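# Fit a spool piece between two spring-loaded pipe ends

## Task

Place the spool piece between the two pipe ends so that each of its ends rests fully inside the raised ring of the flange it faces. The pipe ends are on springs and can be pushed or pulled back far enough to make room. Any number of arms may help. The spool must stay seated with no robot holding it. When it is seated, open the grippers and move the arms away.

## Robot and tools

Robots: three identical i2rt Big YAM arms named arm1, arm2 and arm3. Each has six revolute joints, a two-finger gripper and a wrist camera. In the scene frame (metres, origin on the floor, +z up), the arm feet sit on the tabletop at roughly: arm1 (0.55, 0.00, 0.72) facing 180 degrees; arm2 (0.00, 0.65, 0.72) facing -90 degrees; arm3 (0.00, -0.65, 0.72) facing 90 degrees. Facing angles are measured counter-clockwise from +x. The hand reaches about 1.0 m from the joint 1 axis at most. The hand point is midway between the fingertips. Its z axis runs along the fingers, and the fingers open and close along its y axis.

Joints (absolute targets, radians except the gripper; the tolerance counted as arrived is in brackets):
- joint1_rad, -2.879 to 2.879 (0.045): yaws the whole arm. Positive is counter-clockwise seen from above. At 0 the arm extends the way its foot faces.
- joint2_rad, 0 to 3.141 (0.14): shoulder. 0 puts the upper arm back and about level; increasing lifts it up and then forward.
- joint3_rad, 0 to 3.019 (0.09): elbow. 0 folds the forearm onto the upper arm; increasing opens it.
- joint4_rad, -1.692 to 1.57 (0.055): hand pitch. Positive tilts the fingers up.
- joint5_rad, -1.57 to 1.57 (0.03): hand yaw. Positive swings the hand to the arm's right.
- joint6_rad, -2.094 to 2.094 (0.035): hand roll. Positive is clockwise when viewed from behind the hand.
- gripper_m, 0 to 0.093 (0.003): gap between fingertips in metres. Each finger pad can squeeze with about 50 to 62 N, and some grippers manage less.
With joints 1 and 6 at 0 and the hand level and pointing forward, the camera rides on top of the hand and looks toward the fingertips. Joints move at different speeds, so the hand can sweep a wide path between two postures.

Tools:
- execute_actions: the argument actions is a list holding either one action or none. An action is an object keyed by arm name. Under each arm goes joints, an object that maps joint names to absolute target values. Any subset of arms and joints may appear. Every motion in the action starts at once and may finish at different times. Example: {"arm1": {"joints": {"gripper_m": 0.05}}, "arm2": {"joints": {"joint1_rad": 0.3}}}. The optional cameras argument lists names from arm1_cam_wrist, arm2_cam_wrist, arm3_cam_wrist, cam_high or all. If it is omitted, null or ["all"], every camera is returned; [] returns no images. An unknown key, an unknown camera or an out-of-range value rejects the whole call, and nothing moves. An empty actions list only reports state and images.
- wait: seconds from 0 to 10. It commands nothing and returns what an empty action returns.
- zoom_image: camera plus region [x0, y0, x1, y1] in pixels of that camera's most recent full image, with (0,0) at the top-left. The region is at most 504 by 504. It returns a more detailed crop.
- finished_scene: scene is the current scene's number. It is final. The robot first keeps the last command, then the result says whether the goal was met and gives the next task.

Results: each robot's state, including joint_positions, plus the images, whose order is given by the pictures line. joint_status says how each commanded joint of the last accepted action ended. off_target means it stopped away from the target and may still push. contact_stop and time_out mean it holds where it stopped; a timed-out joint may keep pushing toward a target near its position, and on_its_own lists that. not_followed, with a line saying joint command not followed and usually a cause, means a safety check blocked that arm's joint targets, often a self- or arm-to-arm collision check. Its gripper command still runs, and the blocked targets may be retried later. on_its_own reports what this call did not command; held at is a target, not a position. A joint or arm left out of an action may still be driving toward an older target. To stop a push, send a joint its reported position. Tiny target changes may not move a joint at all, and a joint carrying a load tends to sag. MOTOR HOT appears from 85 °C. At 100 °C an OVER-TEMPERATURE FAULT drops that whole arm, and joint_status says limit_stop_at_motor_heat; resend targets once it has cooled. Holding loads or pushing hard heats motors, even while you are thinking. If a result reports a stop, later motion calls in the same reply are skipped.

Cameras: cam_high is fixed in the room, 672x504 pinhole, at about (-0.28, 0.03, 2.04) looking down. The wrist cameras are 504x504 fisheye. Calibrations are given with small errors, and wrist poses are computed from joint readings, so expect a few millimetres to degrees of error.

Avoid: knocking anything out of the work area, which ends the scene; hard presses between arms, which end the run (the collision check ignores fingers, gripper housings and wrist cameras and can react late); dropping, slamming or forcing the spool; long hard pushes that overheat motors. The arms do not stop on contact and keep pushing. Loose objects may be nudged at random. Retract the spring-loaded pipe ends, insert the spool, let the ends close onto it, confirm both ends sit in their rings, then open the grippers and withdraw the arms before finishing.

Each tool is called after ">>>" by a JSON object that holds its "name" and its "arguments".

## Session

>>> {"name": "execute_actions", "arguments": {"actions": []}}

Scene clock: 0.00 s.
arm1.joint_positions: joint1_rad=-0.463 joint2_rad=+0.565 joint3_rad=+1.332 joint4_rad=-1.485 joint5_rad=+0.187 joint6_rad=-0.076 gripper_m=+0.095
arm1.joint_status: not commanded
arm1.hand: x=+0.3925 y=+0.1200 z=+1.2409 quat_wxyz=(-0.195, +0.880, -0.221, -0.374) (m; scene frame)
arm2.joint_positions: joint1_rad=-0.516 joint2_rad=+0.480 joint3_rad=+1.318 joint4_rad=-1.441 joint5_rad=-0.114 joint6_rad=-0.396 gripper_m=+0.095
arm2.joint_status: not commanded
arm2.hand: x=-0.0765 y=+0.4980 z=+1.2858 quat_wxyz=(-0.190, -0.657, -0.588, +0.432) (m; scene frame)
arm3.joint_positions: joint1_rad=-0.247 joint2_rad=+0.538 joint3_rad=+1.438 joint4_rad=-1.418 joint5_rad=-0.152 joint6_rad=+0.319 gripper_m=+0.095
arm3.joint_status: not commanded
arm3.hand: x=+0.0175 y=-0.4762 z=+1.3268 quat_wxyz=(-0.300, +0.444, -0.736, -0.414) (m; scene frame)
pictures: arm1_cam_wrist, arm2_cam_wrist, arm3_cam_wrist, cam_high
Images, in order (width x height): arm1_cam_wrist 504x504, arm2_cam_wrist 504x504, arm3_cam_wrist 504x504, cam_high 672x504.

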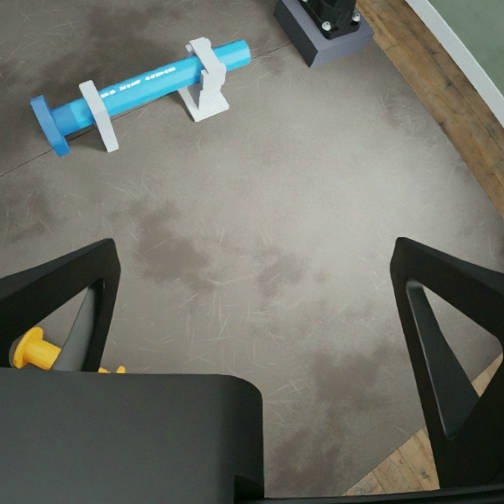

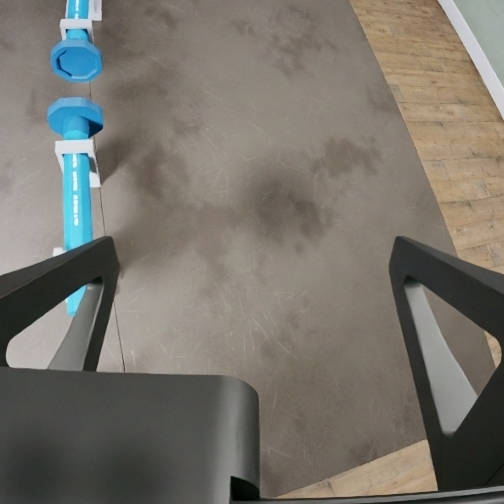

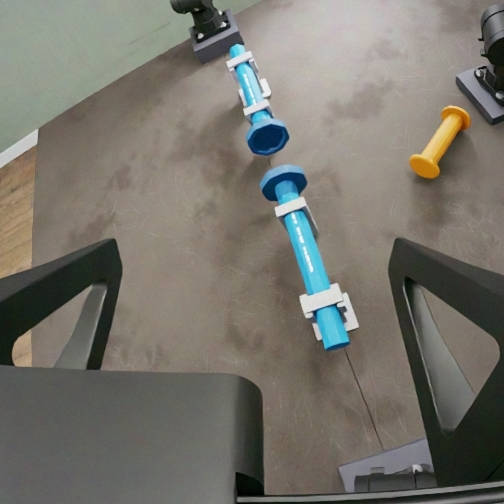

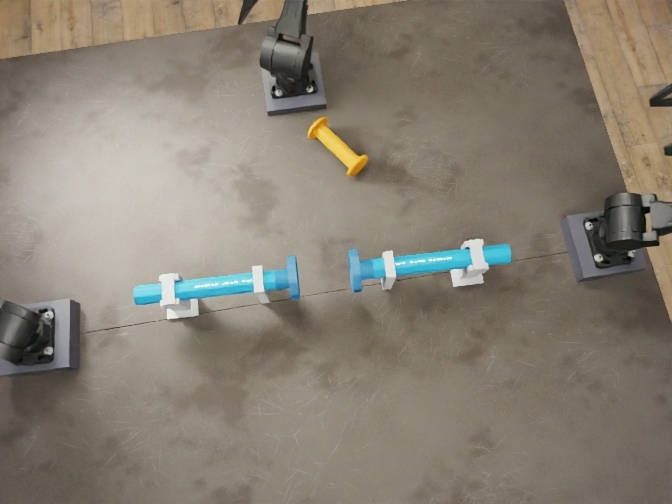

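>>> {"name": "zoom_image", "arguments": {"camera": "cam_high", "region": [120, 100, 530, 340]}}

>>> {"name": "execute_actions", "arguments": {"actions": [{"arm1":{"joints":{"joint1_rad":0.42,"joint2_rad":1.0,"joint3_rad":0.9,"joint4_rad":-1.47,"joint5_rad":0,"joint6_rad":0}},"arm2":{"joints":{"joint1_rad":0,"joint2_rad":1.3,"joint3_rad":1.2,"joint4_rad":-1.47,"joint5_rad":0,"joint6_rad":0}},"arm3":{"joints":{"joint1_rad":0,"joint2_rad":1.5,"joint3_rad":1.2,"joint4_rad":-1.27,"joint5_rad":0,"joint6_rad":0}}}]}}

Region (120, 100, 530, 340) of cam_high's 672x504 image, scaled by 1.229, with more detail than that image has; it fills the top 295 rows of this view, and the rest is white.

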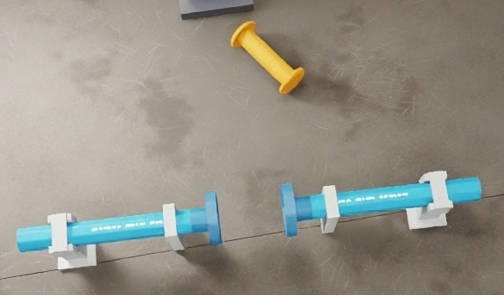

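Scene clock: 14.10 s.
arm1.joint_positions: joint1_rad=+0.418 joint2_rad=+1.001 joint3_rad=+0.877 joint4_rad=-1.474 joint5_rad=+0.001 joint6_rad=-0.013 gripper_m=+0.095
arm1.joint_status: all done
arm1.hand: x=+0.3227 y=-0.0955 z=+0.9382 quat_wxyz=(-0.003, +0.979, +0.205, +0.012) (m; scene frame)
arm2.joint_positions: joint1_rad=-0.004 joint2_rad=+1.298 joint3_rad=+1.199 joint4_rad=-1.463 joint5_rad=-0.002 joint6_rad=-0.010 gripper_m=+0.095
arm2.joint_status: all done
arm2.hand: x=-0.0194 y=+0.2854 z=+1.0073 quat_wxyz=(-0.007, -0.722, -0.691, +0.007) (m; scene frame)
arm3.joint_positions: joint1_rad=-0.008 joint2_rad=+1.497 joint3_rad=+1.197 joint4_rad=-1.275 joint5_rad=-0.003 joint6_rad=+0.010 gripper_m=+0.095
arm3.joint_status: all done
arm3.hand: x=+0.0064 y=-0.2269 z=+0.9235 quat_wxyz=(-0.005, +0.697, -0.717, -0.002) (m; scene frame)
pictures: arm1_cam_wrist, arm2_cam_wrist, arm3_cam_wrist, cam_high
camera_calibration (this result's frames):
arm1_cam_wrist: T_world_to_cam=[[-0.400401, 0.916323, -0.00563903, 0.224693], [0.733353, 0.324127, 0.597608, -0.762431], [0.549429, 0.235147, -0.801769, 0.722304], [0, 0, 0, 1]] pos_world=[0.252244, -0.128614, 1.03602]
arm2_cam_wrist: T_world_to_cam=[[-0.998724, 0.0505019, 0.00050729, -0.0288653], [0.0416668, 0.818243, 0.573361, -0.803612], [0.0285407, 0.572651, -0.819303, 0.783307], [0, 0, 0, 1]] pos_world=[-0.0177007, 0.210446, 1.10254]
arm3_cam_wrist: T_world_to_cam=[[0.999591, -0.0282661, 0.00423324, -0.0171405], [-0.0255973, -0.819464, 0.572558, -0.708733], [-0.012715, -0.572433, -0.819853, 0.751317], [0, 0, 0, 1]] pos_world=[0.00854483, -0.151188, 1.02183]
Images, in order (width x height): arm1_cam_wrist 504x504, arm2_cam_wrist 504x504, arm3_cam_wrist 504x504, cam_high 672x504.

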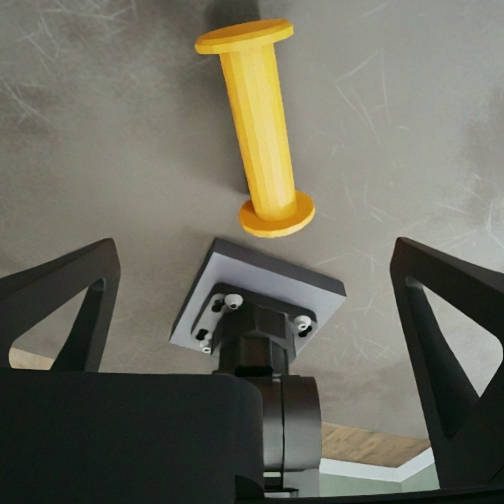

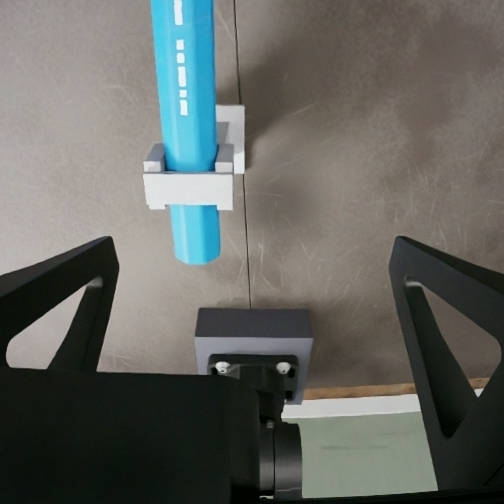

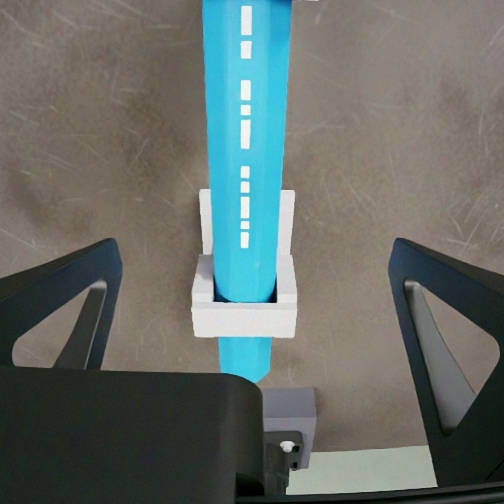

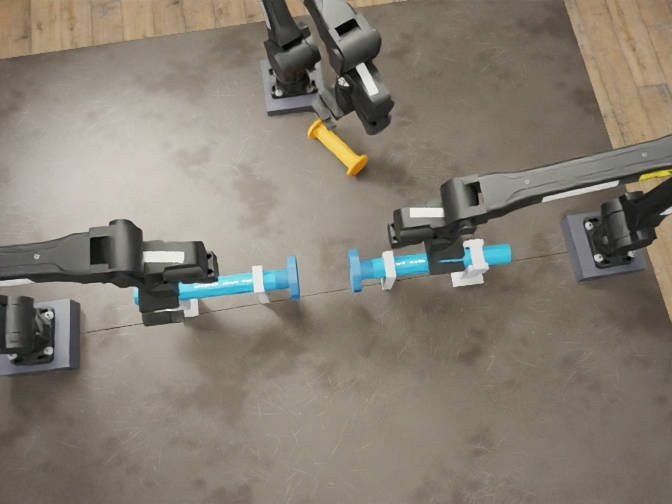

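>>> {"name": "execute_actions", "arguments": {"actions": [{"arm1":{"joints":{"joint2_rad":1.17,"joint3_rad":0.62,"joint4_rad":-1.0,"joint6_rad":-0.17}},"arm2":{"joints":{"joint1_rad":0.1,"joint2_rad":1.53,"joint3_rad":1.15,"joint4_rad":-1.2,"joint6_rad":0.07}},"arm3":{"joints":{"joint2_rad":1.54,"joint3_rad":1.15,"joint4_rad":-1.19}}}]}}

Scene clock: 33.47 s.
arm1.joint_positions: joint1_rad=+0.418 joint2_rad=+1.181 joint3_rad=+0.602 joint4_rad=-1.014 joint5_rad=+0.001 joint6_rad=-0.157 gripper_m=+0.095
arm1.joint_status: all done
arm1.hand: x=+0.3149 y=-0.0987 z=+0.7972 quat_wxyz=(-0.002, +0.962, +0.275, +0.009) (m; scene frame)
arm2.joint_positions: joint1_rad=+0.101 joint2_rad=+1.541 joint3_rad=+1.147 joint4_rad=-1.210 joint5_rad=-0.002 joint6_rad=+0.060 gripper_m=+0.095
arm2.joint_status: all done
arm2.hand: x=+0.0217 y=+0.2289 z=+0.8965 quat_wxyz=(+0.008, -0.710, -0.704, -0.007) (m; scene frame)
arm3.joint_positions: joint1_rad=-0.008 joint2_rad=+1.532 joint3_rad=+1.150 joint4_rad=-1.199 joint5_rad=-0.003 joint6_rad=+0.010 gripper_m=+0.095
arm3.joint_status: all done
arm3.hand: x=+0.0066 y=-0.2247 z=+0.8927 quat_wxyz=(-0.003, +0.697, -0.717, +0.000) (m; scene frame)
pictures: arm1_cam_wrist, arm2_cam_wrist, arm3_cam_wrist, cam_high
camera_calibration (this result's frames):
arm1_cam_wrist: T_world_to_cam=[[-0.527268, 0.849659, -0.00828672, 0.259215], [0.681415, 0.428648, 0.593241, -0.641257], [0.507605, 0.30715, -0.804982, 0.637117], [0, 0, 0, 1]] pos_world=[0.250234, -0.141062, 0.895436]
arm2_cam_wrist: T_world_to_cam=[[-0.99987, 0.0158301, 0.00306437, 0.0206992], [0.0144318, 0.79387, 0.607916, -0.720344], [0.00719068, 0.607882, -0.793995, 0.693478], [0, 0, 0, 1]] pos_world=[0.0261058, 0.149979, 0.988464]
arm3_cam_wrist: T_world_to_cam=[[0.999591, -0.0282762, 0.00428623, -0.0172294], [-0.0255727, -0.816615, 0.576616, -0.692212], [-0.0128043, -0.57649, -0.817004, 0.723869], [0, 0, 0, 1]] pos_world=[0.00878927, -0.148454, 0.990618]
Images, in order (width x height): arm1_cam_wrist 504x504, arm2_cam_wrist 504x504, arm3_cam_wrist 504x504, cam_high 672x504.

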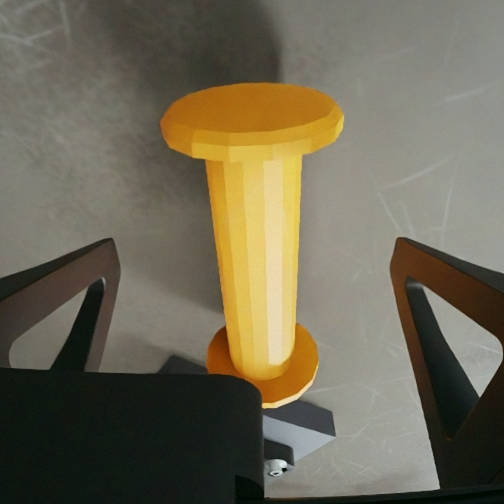

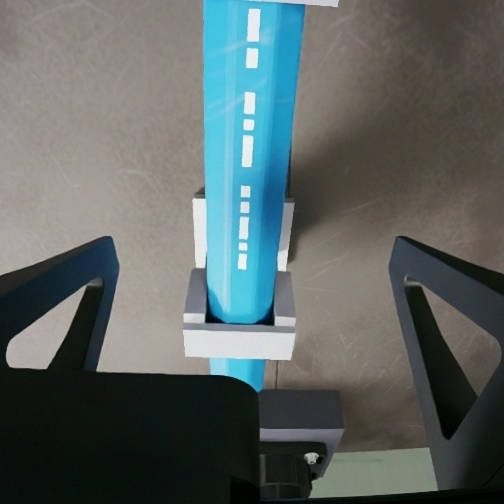

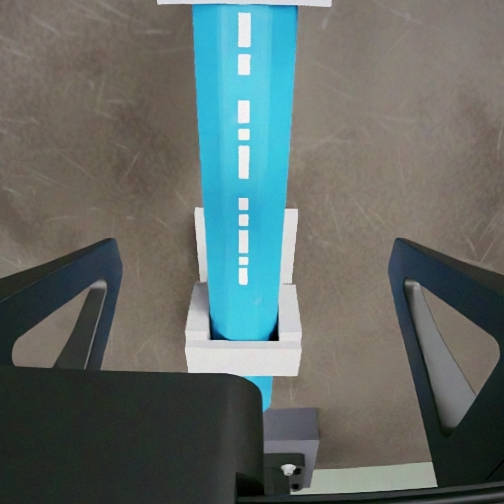

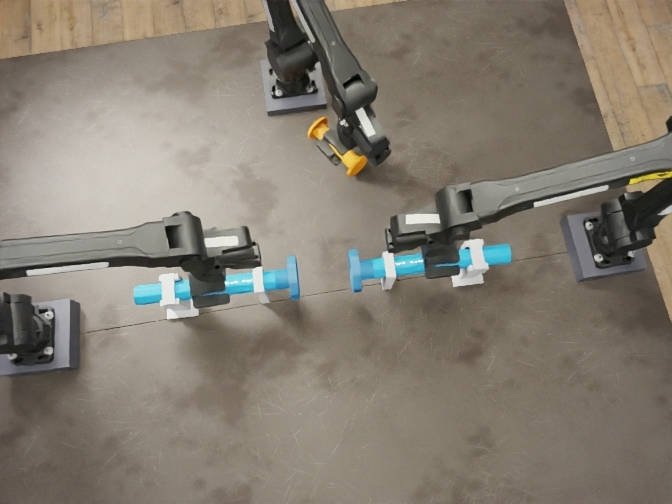

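>>> {"name": "execute_actions", "arguments": {"actions": [{"arm1":{"joints":{"joint1_rad":0.4,"joint2_rad":1.16,"joint3_rad":0.47,"joint4_rad":-0.85,"joint6_rad":-0.21}},"arm2":{"joints":{"joint1_rad":0.11,"joint2_rad":1.61,"joint3_rad":1.05,"joint4_rad":-0.99,"joint6_rad":0.11}},"arm3":{"joints":{"joint2_rad":1.62,"joint3_rad":1.06,"joint4_rad":-1.02}}}]}}

Scene clock: 44.53 s.
arm1.joint_positions: joint1_rad=+0.407 joint2_rad=+1.164 joint3_rad=+0.456 joint4_rad=-0.864 joint5_rad=+0.001 joint6_rad=-0.197 gripper_m=+0.095
arm1.joint_status: all done
arm1.hand: x=+0.3424 y=-0.0842 z=+0.7559 quat_wxyz=(+0.000, +0.958, +0.288, -0.001) (m; scene frame)
arm2.joint_positions: joint1_rad=+0.101 joint2_rad=+1.609 joint3_rad=+1.048 joint4_rad=-1.000 joint5_rad=-0.002 joint6_rad=+0.100 gripper_m=+0.095
arm2.joint_status: all done
arm2.hand: x=+0.0219 y=+0.2210 z=+0.8353 quat_wxyz=(-0.008, -0.724, -0.689, +0.007) (m; scene frame)
arm3.joint_positions: joint1_rad=-0.008 joint2_rad=+1.624 joint3_rad=+1.053 joint4_rad=-1.029 joint5_rad=-0.003 joint6_rad=+0.010 gripper_m=+0.095
arm3.joint_status: all done
arm3.hand: x=+0.0070 y=-0.2269 z=+0.8218 quat_wxyz=(+0.004, +0.697, -0.717, +0.006) (m; scene frame)
pictures: arm1_cam_wrist, arm2_cam_wrist, arm3_cam_wrist, cam_high
camera_calibration (this result's frames):
arm1_cam_wrist: T_world_to_cam=[[-0.551169, 0.834377, -0.00521056, 0.265613], [0.679587, 0.452524, 0.577394, -0.627126], [0.484123, 0.314701, -0.816449, 0.602838], [0, 0, 0, 1]] pos_world=[0.280736, -0.127546, 0.855669]
arm2_cam_wrist: T_world_to_cam=[[-0.998419, 0.0561965, -0.000701027, 0.0154596], [0.045657, 0.818316, 0.572953, -0.653759], [0.0327716, 0.572015, -0.819588, 0.678335], [0, 0, 0, 1]] pos_world=[0.0230537, 0.146095, 0.930539]
arm3_cam_wrist: T_world_to_cam=[[0.999589, -0.0283138, 0.00449865, -0.0175779], [-0.0254699, -0.805015, 0.592707, -0.663739], [-0.0131603, -0.592578, -0.805406, 0.651533], [0, 0, 0, 1]] pos_world=[0.00923971, -0.148734, 0.91823]
Images, in order (width x height): arm1_cam_wrist 504x504, arm2_cam_wrist 504x504, arm3_cam_wrist 504x504, cam_high 672x504.

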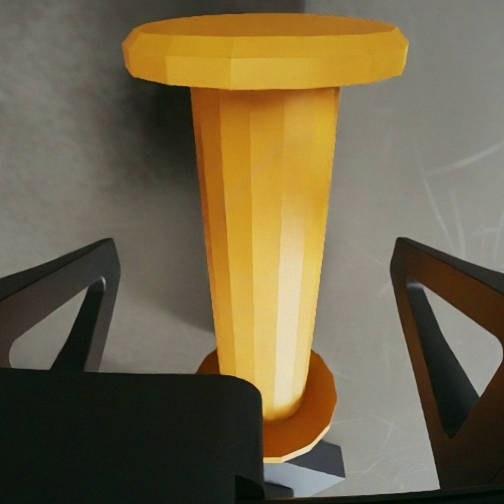

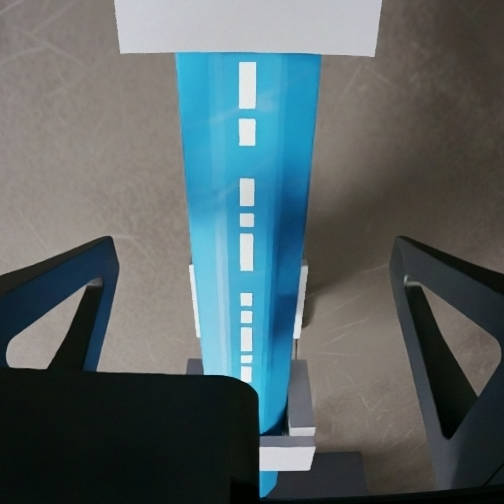

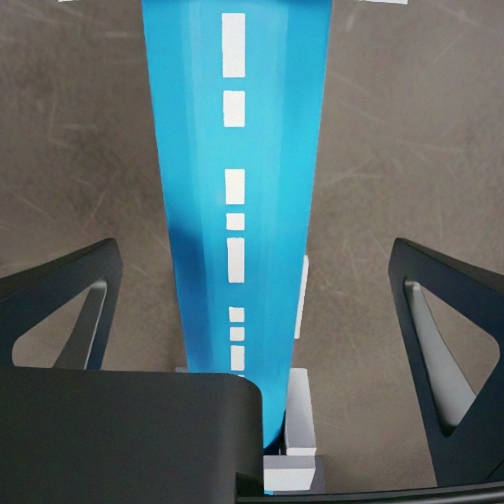

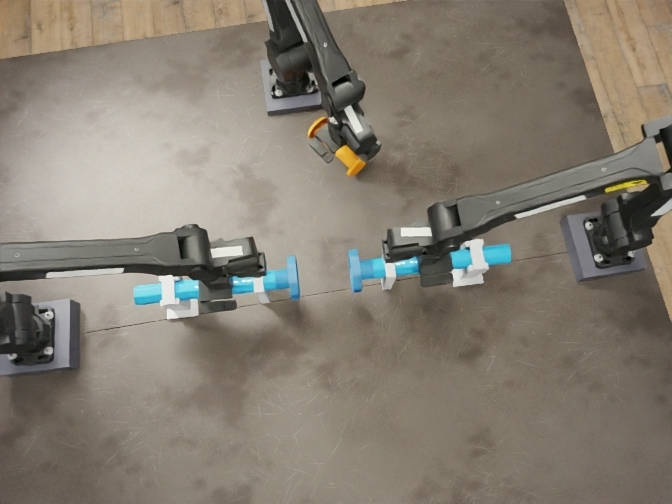

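>>> {"name": "execute_actions", "arguments": {"actions": [{"arm1":{"joints":{"joint2_rad":1.18,"joint3_rad":0.445,"joint4_rad":-0.81}},"arm2":{"joints":{"joint2_rad":1.63,"joint3_rad":1.0,"joint4_rad":-0.94}},"arm3":{"joints":{"joint3_rad":1.035,"joint4_rad":-0.98}}}], "cameras": []}}

>>> {"name": "execute_actions", "arguments": {"actions": [{"arm1":{"joints":{"gripper_m":0.0}},"arm2":{"joints":{"gripper_m":0.0}},"arm3":{"joints":{"gripper_m":0.0}}}]}}

Scene clock: 51.43 s.
arm1.joint_positions: joint1_rad=+0.407 joint2_rad=+1.174 joint3_rad=+0.442 joint4_rad=-0.825 joint5_rad=+0.001 joint6_rad=-0.197 gripper_m=+0.095
arm1.joint_status: all done
arm1.hand: x=+0.3408 y=-0.0849 z=+0.7501 quat_wxyz=(+0.000, +0.957, +0.288, -0.009) (m; scene frame)
arm2.joint_positions: joint1_rad=+0.101 joint2_rad=+1.612 joint3_rad=+1.003 joint4_rad=-0.951 joint5_rad=-0.002 joint6_rad=+0.100 gripper_m=+0.095
arm2.joint_status: all done
arm2.hand: x=+0.0215 y=+0.2295 z=+0.8196 quat_wxyz=(-0.008, -0.724, -0.689, +0.007) (m; scene frame)
arm3.joint_positions: joint1_rad=-0.008 joint2_rad=+1.624 joint3_rad=+1.040 joint4_rad=-0.988 joint5_rad=-0.003 joint6_rad=+0.010 gripper_m=+0.095
arm3.joint_status: all done
arm3.hand: x=+0.0071 y=-0.2228 z=+0.8176 quat_wxyz=(-0.006, +0.697, -0.717, -0.003) (m; scene frame)
pictures: none
No camera images: the call's "cameras" was empty. Leave "cameras" out to get every camera's image.

Scene clock: 52.17 s.
arm1.joint_positions: joint1_rad=+0.406 joint2_rad=+1.174 joint3_rad=+0.442 joint4_rad=-0.822 joint5_rad=+0.000 joint6_rad=-0.198 gripper_m=+0.035
arm1.joint_status: gripper_m off_target (ended at +0.035, target +0.000)
arm1.hand: x=+0.3403 y=-0.0850 z=+0.7500 quat_wxyz=(+0.001, +0.957, +0.289, -0.010) (m; scene frame)
arm2.joint_positions: joint1_rad=+0.106 joint2_rad=+1.612 joint3_rad=+1.003 joint4_rad=-0.949 joint5_rad=-0.007 joint6_rad=+0.104 gripper_m=+0.039
arm2.joint_status: gripper_m off_target (ended at +0.039, target +0.000)
arm2.hand: x=+0.0244 y=+0.2293 z=+0.8195 quat_wxyz=(-0.011, -0.724, -0.690, +0.006) (m; scene frame)
arm3.joint_positions: joint1_rad=+0.001 joint2_rad=+1.624 joint3_rad=+1.038 joint4_rad=-0.986 joint5_rad=-0.009 joint6_rad=+0.014 gripper_m=+0.039
arm3.joint_status: gripper_m off_target (ended at +0.039, target +0.000)
arm3.hand: x=+0.0022 y=-0.2228 z=+0.8173 quat_wxyz=(-0.004, +0.699, -0.715, -0.006) (m; scene frame)
pictures: arm1_cam_wrist, arm2_cam_wrist, arm3_cam_wrist, cam_high
camera_calibration (this result's frames):
arm1_cam_wrist: T_world_to_cam=[[-0.551875, 0.833924, -0.00199376, 0.26282], [0.688818, 0.457192, 0.562588, -0.613548], [0.470067, 0.309105, -0.826735, 0.611318], [0, 0, 0, 1]] pos_world=[0.280306, -0.127625, 0.851097]
arm2_cam_wrist: T_world_to_cam=[[-0.998473, 0.054927, -0.00595087, 0.0220663], [0.0416898, 0.819732, 0.571227, -0.650379], [0.0362539, 0.570107, -0.82077, 0.66191], [0, 0, 0, 1]] pos_world=[0.0251499, 0.154565, 0.914921]
arm3_cam_wrist: T_world_to_cam=[[0.999738, -0.0228421, -0.00145194, -0.00656034], [-0.0179487, -0.821771, 0.569535, -0.642698], [-0.0142025, -0.56936, -0.821966, 0.668916], [0, 0, 0, 1]] pos_world=[0.00452331, -0.147447, 0.915856]
Images, in order (width x height): arm1_cam_wrist 504x504, arm2_cam_wrist 504x504, arm3_cam_wrist 504x504, cam_high 672x504.

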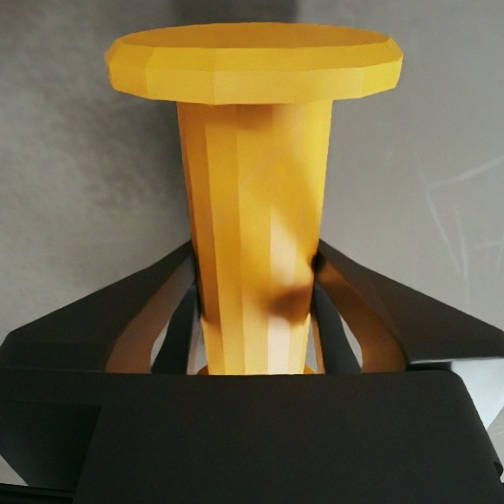

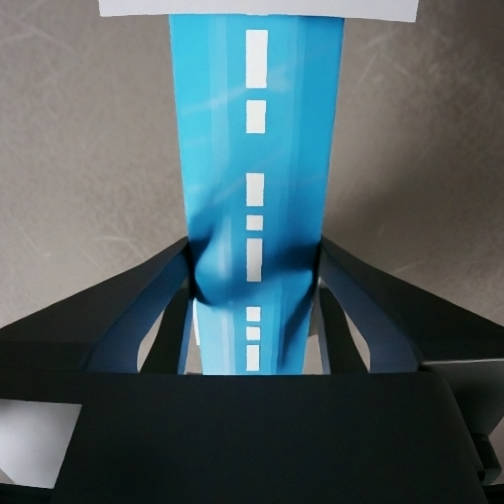

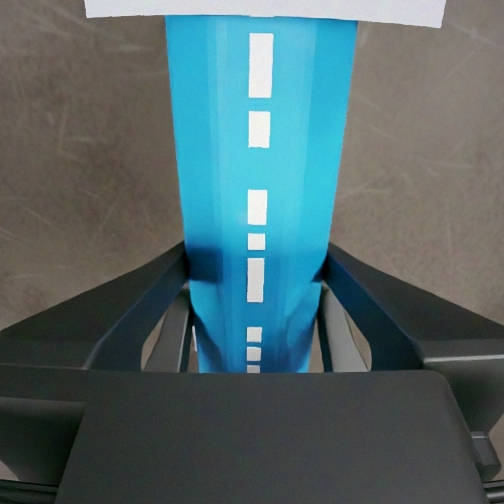

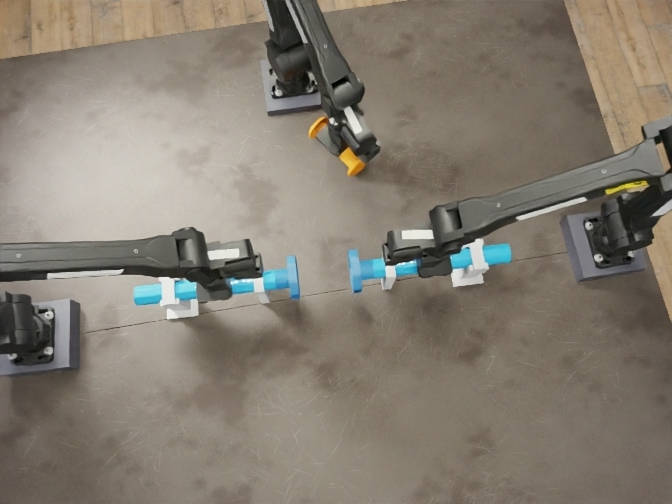

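>>> {"name": "execute_actions", "arguments": {"actions": [{"arm1":{"joints":{"joint2_rad":1.25,"joint3_rad":0.72,"joint4_rad":-1.02}},"arm2":{"joints":{"joint1_rad":0.12,"joint2_rad":1.52,"joint3_rad":0.91}},"arm3":{"joints":{"joint1_rad":0.005,"joint2_rad":1.53,"joint3_rad":0.945}}}], "cameras": []}}

>>> {"name": "execute_actions", "arguments": {"actions": [{"arm1":{"joints":{"joint1_rad":0.015,"joint2_rad":1.58,"joint3_rad":1.03,"joint4_rad":-1.0,"joint6_rad":-1.53}}}]}}

Scene clock: 61.83 s.
arm1.joint_positions: joint1_rad=+0.406 joint2_rad=+1.261 joint3_rad=+0.687 joint4_rad=-1.007 joint5_rad=+0.000 joint6_rad=-0.198 gripper_m=+0.035
arm1.joint_status: all done
arm1.hand: x=+0.2820 y=-0.1088 z=+0.8039 quat_wxyz=(-0.001, +0.957, +0.289, +0.004) (m; scene frame)
arm2.joint_positions: joint1_rad=+0.109 joint2_rad=+1.561 joint3_rad=+0.941 joint4_rad=-0.895 joint5_rad=-0.005 joint6_rad=+0.108 gripper_m=+0.039
arm2.joint_status: all done
arm2.hand: x=+0.0247 y=+0.2407 z=+0.8201 quat_wxyz=(-0.026, -0.724, -0.689, +0.021) (m; scene frame)
arm3.joint_positions: joint1_rad=+0.001 joint2_rad=+1.574 joint3_rad=+0.977 joint4_rad=-0.938 joint5_rad=-0.009 joint6_rad=+0.017 gripper_m=+0.039
arm3.joint_status: all done
arm3.hand: x=+0.0021 y=-0.2350 z=+0.8174 quat_wxyz=(-0.017, +0.698, -0.716, -0.018) (m; scene frame)
pictures: none
No camera images: the call's "cameras" was empty. Leave "cameras" out to get every camera's image.

Scene clock: 63.87 s.
arm1.joint_positions: joint1_rad=+0.011 joint2_rad=+1.595 joint3_rad=+0.991 joint4_rad=-1.001 joint5_rad=+0.001 joint6_rad=-1.517 gripper_m=+0.035
arm1.joint_status: all done
arm1.hand: x=+0.1451 y=+0.0040 z=+0.7904 quat_wxyz=(+0.011, +0.729, +0.685, +0.012) (m; scene frame)
arm2.joint_positions: joint1_rad=+0.109 joint2_rad=+1.561 joint3_rad=+0.941 joint4_rad=-0.895 joint5_rad=-0.005 joint6_rad=+0.108 gripper_m=+0.039
arm2.joint_status: not commanded
arm2.hand: x=+0.0247 y=+0.2407 z=+0.8201 quat_wxyz=(-0.026, -0.724, -0.689, +0.021) (m; scene frame)
arm3.joint_positions: joint1_rad=+0.001 joint2_rad=+1.574 joint3_rad=+0.977 joint4_rad=-0.938 joint5_rad=-0.009 joint6_rad=+0.017 gripper_m=+0.039
arm3.joint_status: not commanded
arm3.hand: x=+0.0021 y=-0.2350 z=+0.8174 quat_wxyz=(-0.017, +0.698, -0.716, -0.018) (m; scene frame)
pictures: arm1_cam_wrist, arm2_cam_wrist, arm3_cam_wrist, cam_high
camera_calibration (this result's frames):
arm1_cam_wrist: T_world_to_cam=[[-0.997309, 0.0630274, -0.0374353, 0.17669], [0.029714, 0.814398, 0.579545, -0.461671], [0.0670144, 0.576873, -0.81408, 0.756345], [0, 0, 0, 1]] pos_world=[0.139247, -0.0714671, 0.889899]
arm2_cam_wrist: T_world_to_cam=[[-0.998407, 0.0557549, -0.00864709, 0.023674], [0.0424565, 0.843351, 0.535683, -0.636636], [0.0371595, 0.534462, -0.844375, 0.683781], [0, 0, 0, 1]] pos_world=[0.0252567, 0.170133, 0.918607]
arm3_cam_wrist: T_world_to_cam=[[0.99967, -0.0255979, -0.00211421, -0.00684214], [-0.020409, -0.841603, 0.539711, -0.63309], [-0.0155948, -0.53949, -0.841847, 0.685302], [0, 0, 0, 1]] pos_world=[0.00460633, -0.163272, 0.918591]
Images, in order (width x height): arm1_cam_wrist 504x504, arm2_cam_wrist 504x504, arm3_cam_wrist 504x504, cam_high 672x504.

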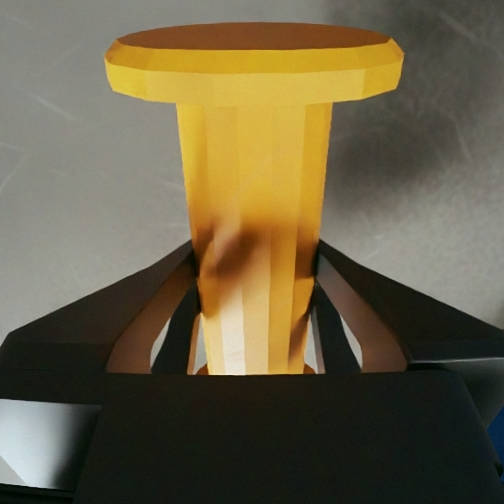

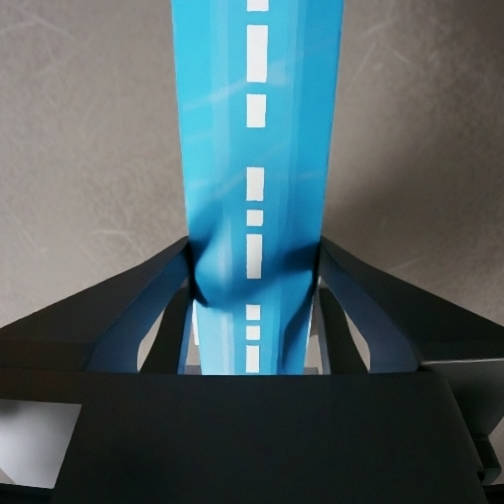

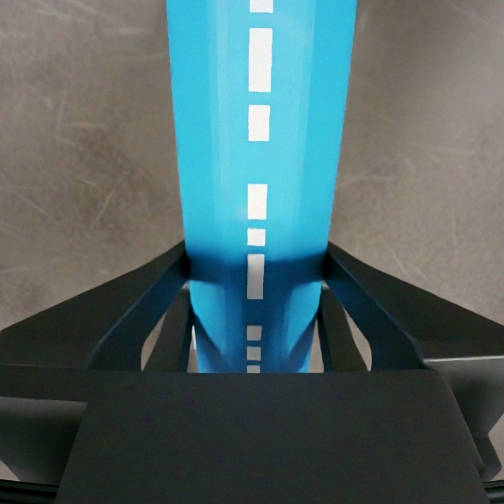

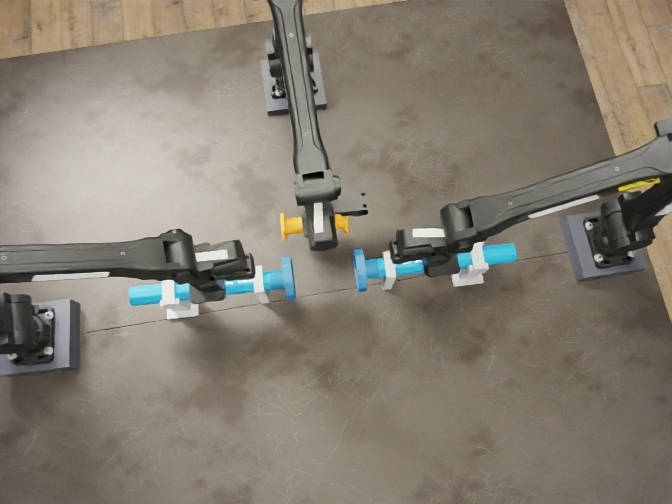

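>>> {"name": "execute_actions", "arguments": {"actions": [{"arm1":{"joints":{"joint1_rad":0.035,"joint2_rad":1.63,"joint3_rad":1.2,"joint4_rad":-1.085,"joint6_rad":-1.52}},"arm2":{"joints":{"joint1_rad":0.125,"joint2_rad":1.44,"joint3_rad":0.82,"joint4_rad":-1.02}},"arm3":{"joints":{"joint2_rad":1.45,"joint3_rad":0.855,"joint4_rad":-1.06}}}], "cameras": ["arm1_cam_wrist","cam_high"]}}

>>> {"name": "zoom_image", "arguments": {"camera": "cam_high", "region": [230, 190, 430, 330]}}

Scene clock: 71.87 s.
arm1.joint_positions: joint1_rad=+0.031 joint2_rad=+1.649 joint3_rad=+1.161 joint4_rad=-1.073 joint5_rad=+0.001 joint6_rad=-1.517 gripper_m=+0.035
arm1.joint_status: all done
arm1.hand: x=+0.0912 y=-0.0050 z=+0.8237 quat_wxyz=(-0.005, +0.722, +0.692, -0.005) (m; scene frame)
arm2.joint_positions: joint1_rad=+0.113 joint2_rad=+1.522 joint3_rad=+0.894 joint4_rad=-0.877 joint5_rad=-0.003 joint6_rad=+0.112 gripper_m=+0.039
arm2.joint_status: joint4_rad time_out (moved +0.018 of -0.125); the others done
arm2.on_its_own: joint4_rad reads -0.877 and still pushes toward -1.020 since a time_out
arm2.hand: x=+0.0254 y=+0.2549 z=+0.8198 quat_wxyz=(-0.030, -0.723, -0.689, +0.024) (m; scene frame)
arm3.joint_positions: joint1_rad=+0.001 joint2_rad=+1.539 joint3_rad=+0.935 joint4_rad=-0.923 joint5_rad=-0.009 joint6_rad=+0.019 gripper_m=+0.039
arm3.joint_status: joint4_rad time_out (moved +0.016 of -0.122); the others done
arm3.on_its_own: joint4_rad reads -0.923 and still pushes toward -1.060 since a time_out
arm3.hand: x=+0.0019 y=-0.2481 z=+0.8171 quat_wxyz=(-0.019, +0.697, -0.716, -0.021) (m; scene frame)
pictures: arm1_cam_wrist, cam_high
camera_calibration (this result's frames):
arm1_cam_wrist: T_world_to_cam=[[-0.99909, 0.04211, 0.00675584, 0.0884616], [0.0382652, 0.815139, 0.578001, -0.471558], [0.0188327, 0.577733, -0.816008, 0.798259], [0, 0, 0, 1]] pos_world=[0.091392, -0.0805211, 0.923349]
Images, in order (width x height): arm1_cam_wrist 504x504, cam_high 672x504.

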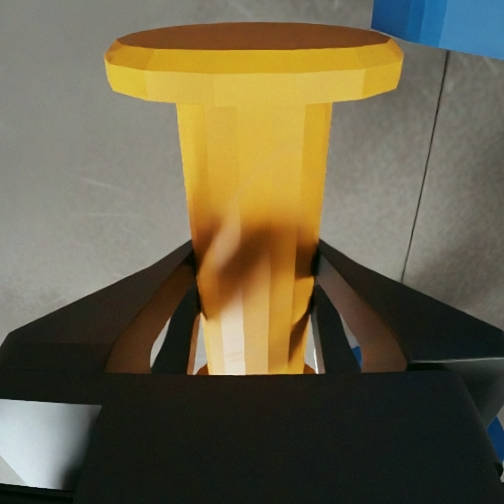

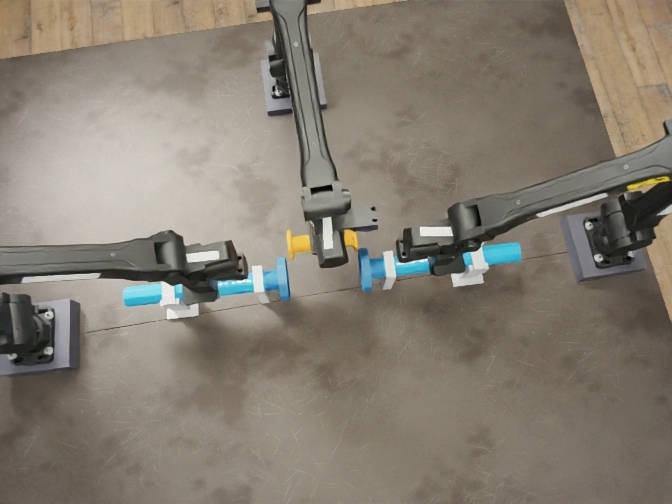

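Region (230, 190, 430, 330) of cam_high's 672x504 image, scaled by 2.520, with more detail than that image has; it fills the top 353 rows of this view, and the rest is white.

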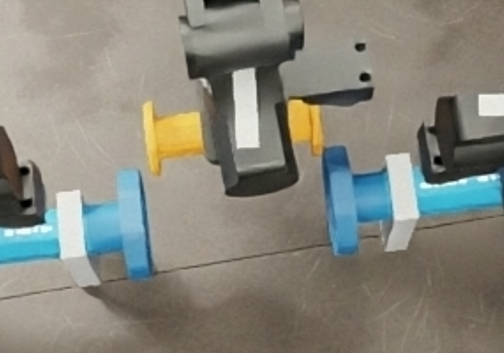

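>>> {"name": "execute_actions", "arguments": {"actions": [{"arm1":{"joints":{"joint1_rad":0.016}}}], "cameras": []}}

>>> {"name": "execute_actions", "arguments": {"actions": [{"arm1":{"joints":{"joint2_rad":1.72,"joint3_rad":1.325,"joint4_rad":-1.125}}}], "cameras": ["arm1_cam_wrist","cam_high"]}}

>>> {"name": "zoom_image", "arguments": {"camera": "cam_high", "region": [230, 190, 430, 330]}}

Scene clock: 79.27 s.
arm1.joint_positions: joint1_rad=+0.022 joint2_rad=+1.649 joint3_rad=+1.161 joint4_rad=-1.073 joint5_rad=+0.001 joint6_rad=-1.517 gripper_m=+0.035
arm1.joint_status: all done
arm1.hand: x=+0.0912 y=-0.0006 z=+0.8237 quat_wxyz=(-0.005, +0.725, +0.689, -0.005) (m; scene frame)
arm2.joint_positions: joint1_rad=+0.113 joint2_rad=+1.522 joint3_rad=+0.894 joint4_rad=-0.877 joint5_rad=-0.003 joint6_rad=+0.112 gripper_m=+0.039
arm2.joint_status: not commanded
arm2.on_its_own: joint4_rad reads -0.877 and still pushes toward -1.020 since a time_out
arm2.hand: x=+0.0254 y=+0.2549 z=+0.8198 quat_wxyz=(-0.030, -0.723, -0.689, +0.024) (m; scene frame)
arm3.joint_positions: joint1_rad=+0.001 joint2_rad=+1.539 joint3_rad=+0.935 joint4_rad=-0.923 joint5_rad=-0.009 joint6_rad=+0.019 gripper_m=+0.039
arm3.joint_status: not commanded
arm3.on_its_own: joint4_rad reads -0.923 and still pushes toward -1.060 since a time_out
arm3.hand: x=+0.0019 y=-0.2481 z=+0.8171 quat_wxyz=(-0.019, +0.697, -0.716, -0.021) (m; scene frame)
pictures: none
No camera images: the call's "cameras" was empty. Leave "cameras" out to get every camera's image.

Scene clock: 80.17 s.
arm1.joint_positions: joint1_rad=+0.022 joint2_rad=+1.739 joint3_rad=+1.271 joint4_rad=-1.114 joint5_rad=+0.001 joint6_rad=-1.517 gripper_m=+0.035
arm1.joint_status: all done
arm1.hand: x=+0.0601 y=-0.0007 z=+0.8201 quat_wxyz=(+0.003, +0.725, +0.689, +0.004) (m; scene frame)
arm2.joint_positions: joint1_rad=+0.113 joint2_rad=+1.522 joint3_rad=+0.894 joint4_rad=-0.877 joint5_rad=-0.003 joint6_rad=+0.112 gripper_m=+0.039
arm2.joint_status: not commanded
arm2.on_its_own: joint4_rad reads -0.877 and still pushes toward -1.020 since a time_out
arm2.hand: x=+0.0254 y=+0.2549 z=+0.8198 quat_wxyz=(-0.030, -0.723, -0.689, +0.024) (m; scene frame)
arm3.joint_positions: joint1_rad=+0.001 joint2_rad=+1.539 joint3_rad=+0.935 joint4_rad=-0.923 joint5_rad=-0.009 joint6_rad=+0.019 gripper_m=+0.039
arm3.joint_status: not commanded
arm3.on_its_own: joint4_rad reads -0.923 and still pushes toward -1.060 since a time_out
arm3.hand: x=+0.0019 y=-0.2481 z=+0.8171 quat_wxyz=(-0.019, +0.697, -0.716, -0.021) (m; scene frame)
pictures: arm1_cam_wrist, cam_high
camera_calibration (this result's frames):
arm1_cam_wrist: T_world_to_cam=[[-0.998549, 0.0516229, -0.0153432, 0.0753435], [0.0332237, 0.814713, 0.578912, -0.472243], [0.0423854, 0.577562, -0.815246, 0.791421], [0, 0, 0, 1]] pos_world=[0.0573791, -0.0762414, 0.919746]
Images, in order (width x height): arm1_cam_wrist 504x504, cam_high 672x504.

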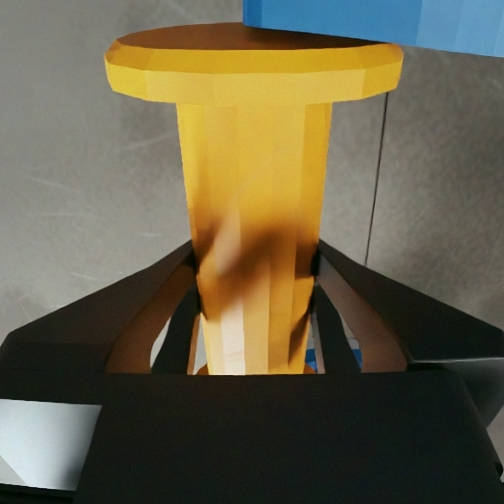

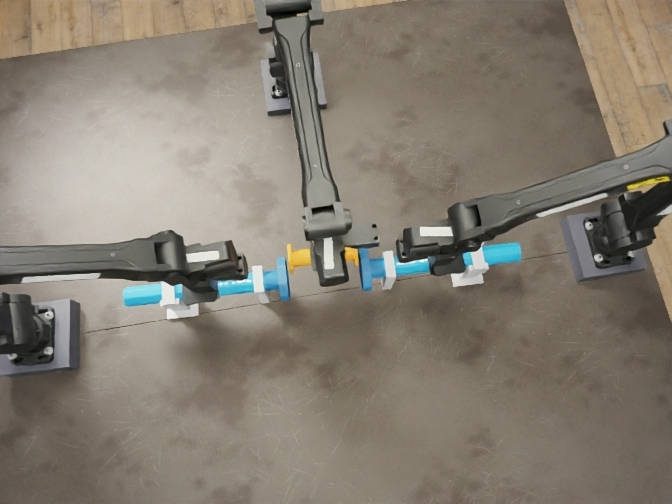

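Region (230, 190, 430, 330) of cam_high's 672x504 image, scaled by 2.520, with more detail than that image has; it fills the top 353 rows of this view, and the rest is white.

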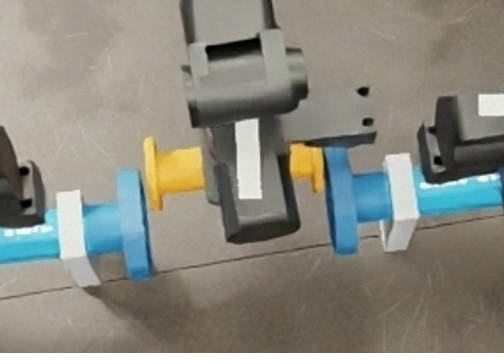

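>>> {"name": "execute_actions", "arguments": {"actions": [{"arm1":{"joints":{"joint2_rad":1.82,"joint3_rad":1.47,"joint4_rad":-1.16}}}], "cameras": ["arm1_cam_wrist","cam_high"]}}

>>> {"name": "zoom_image", "arguments": {"camera": "cam_high", "region": [230, 190, 430, 330]}}

Scene clock: 85.53 s.
arm1.joint_positions: joint1_rad=+0.022 joint2_rad=+1.839 joint3_rad=+1.414 joint4_rad=-1.150 joint5_rad=+0.001 joint6_rad=-1.517 gripper_m=+0.035
arm1.joint_status: all done
arm1.hand: x=+0.0157 y=-0.0009 z=+0.8203 quat_wxyz=(+0.000, +0.725, +0.689, +0.001) (m; scene frame)
arm2.joint_positions: joint1_rad=+0.113 joint2_rad=+1.522 joint3_rad=+0.894 joint4_rad=-0.877 joint5_rad=-0.003 joint6_rad=+0.112 gripper_m=+0.039
arm2.joint_status: not commanded
arm2.on_its_own: joint4_rad reads -0.877 and still pushes toward -1.020 since a time_out
arm2.hand: x=+0.0254 y=+0.2549 z=+0.8198 quat_wxyz=(-0.030, -0.723, -0.689, +0.024) (m; scene frame)
arm3.joint_positions: joint1_rad=+0.001 joint2_rad=+1.539 joint3_rad=+0.935 joint4_rad=-0.923 joint5_rad=-0.009 joint6_rad=+0.019 gripper_m=+0.039
arm3.joint_status: not commanded
arm3.on_its_own: joint4_rad reads -0.923 and still pushes toward -1.060 since a time_out
arm3.hand: x=+0.0019 y=-0.2481 z=+0.8171 quat_wxyz=(-0.019, +0.697, -0.716, -0.021) (m; scene frame)
pictures: arm1_cam_wrist, cam_high
camera_calibration (this result's frames):
arm1_cam_wrist: T_world_to_cam=[[-0.998637, 0.0516273, -0.00772561, 0.0247136], [0.0376433, 0.814726, 0.578623, -0.470572], [0.036167, 0.577543, -0.815559, 0.793853], [0, 0, 0, 1]] pos_world=[0.0136825, -0.0763725, 0.919909]
Images, in order (width x height): arm1_cam_wrist 504x504, cam_high 672x504.

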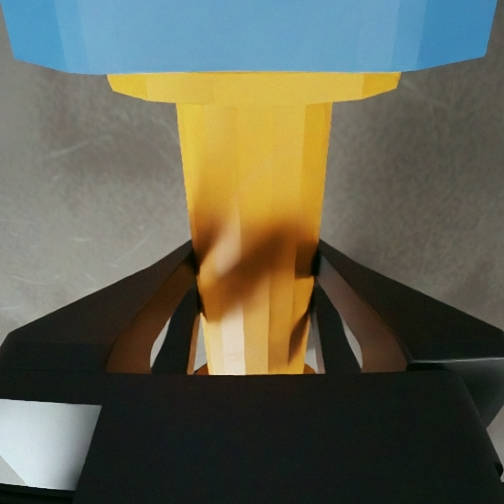

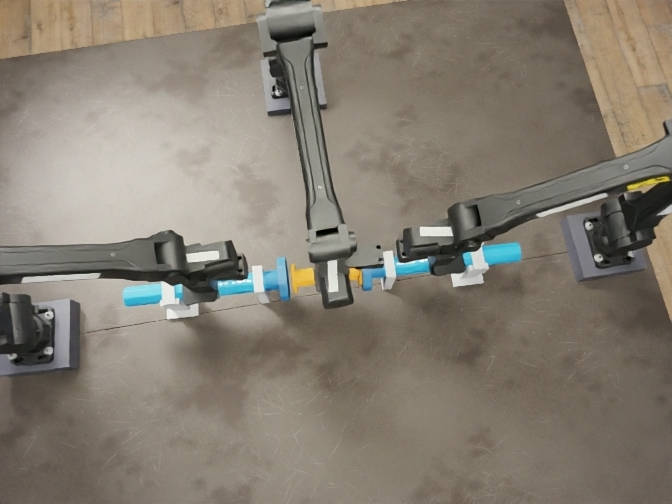

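Region (230, 190, 430, 330) of cam_high's 672x504 image, scaled by 2.520, with more detail than that image has; it fills the top 353 rows of this view, and the rest is white.

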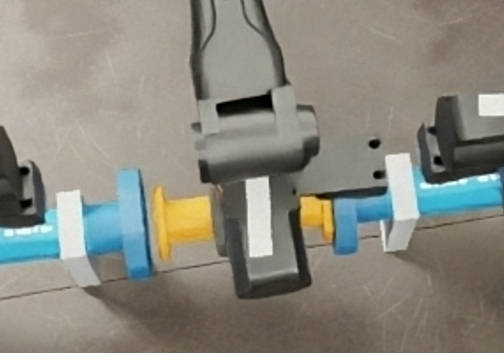

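Centred. Ease the pipes back.

>>> {"name": "execute_actions", "arguments": {"actions": [{"arm2":{"joints":{"joint1_rad":0.11,"joint2_rad":1.59,"joint3_rad":0.98,"joint4_rad":-0.945}},"arm3":{"joints":{"joint2_rad":1.6,"joint3_rad":1.015,"joint4_rad":-0.985}}}], "cameras": ["arm1_cam_wrist","cam_high"]}}

>>> {"name": "zoom_image", "arguments": {"camera": "cam_high", "region": [230, 190, 430, 330]}}

Scene clock: 90.13 s.
arm1.joint_positions: joint1_rad=+0.015 joint2_rad=+1.839 joint3_rad=+1.414 joint4_rad=-1.151 joint5_rad=+0.003 joint6_rad=-1.518 gripper_m=+0.035
arm1.joint_status: not commanded
arm1.hand: x=+0.0161 y=+0.0029 z=+0.8203 quat_wxyz=(+0.000, +0.727, +0.687, +0.002) (m; scene frame)
arm2.joint_positions: joint1_rad=+0.113 joint2_rad=+1.576 joint3_rad=+0.957 joint4_rad=-0.910 joint5_rad=+0.002 joint6_rad=+0.115 gripper_m=+0.039
arm2.joint_status: all done
arm2.hand: x=+0.0254 y=+0.2382 z=+0.8193 quat_wxyz=(-0.019, -0.725, -0.689, +0.019) (m; scene frame)
arm3.joint_positions: joint1_rad=+0.001 joint2_rad=+1.587 joint3_rad=+0.991 joint4_rad=-0.953 joint5_rad=-0.008 joint6_rad=+0.019 gripper_m=+0.039
arm3.joint_status: all done
arm3.hand: x=+0.0022 y=-0.2333 z=+0.8168 quat_wxyz=(-0.012, +0.697, -0.717, -0.013) (m; scene frame)
pictures: arm1_cam_wrist, cam_high
camera_calibration (this result's frames):
arm1_cam_wrist: T_world_to_cam=[[-0.998334, 0.0569707, -0.00915314, 0.0260493], [0.0410989, 0.813423, 0.580219, -0.475038], [0.0405009, 0.578877, -0.814409, 0.790632], [0, 0, 0, 1]] pos_world=[0.0135082, -0.0727553, 0.919762]
Images, in order (width x height): arm1_cam_wrist 504x504, cam_high 672x504.

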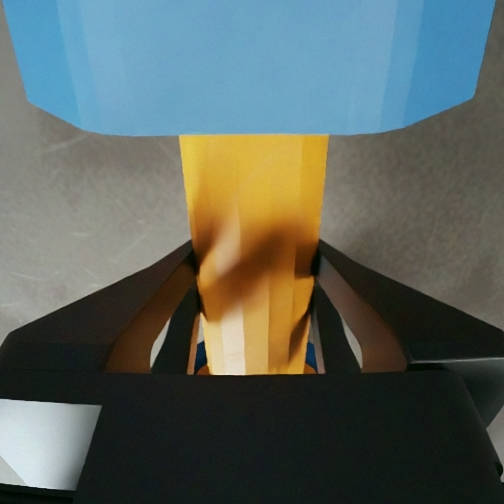

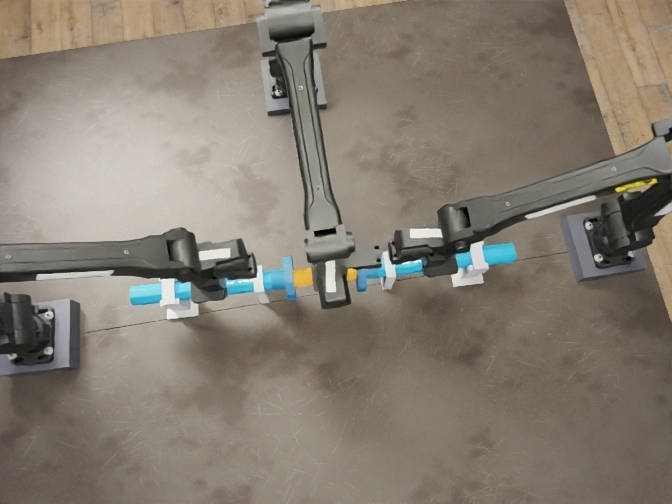

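Region (230, 190, 430, 330) of cam_high's 672x504 image, scaled by 2.520, with more detail than that image has; it fills the top 353 rows of this view, and the rest is white.

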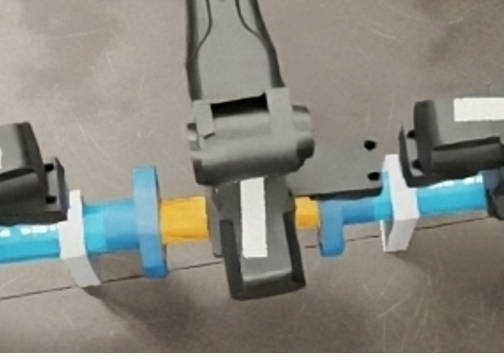

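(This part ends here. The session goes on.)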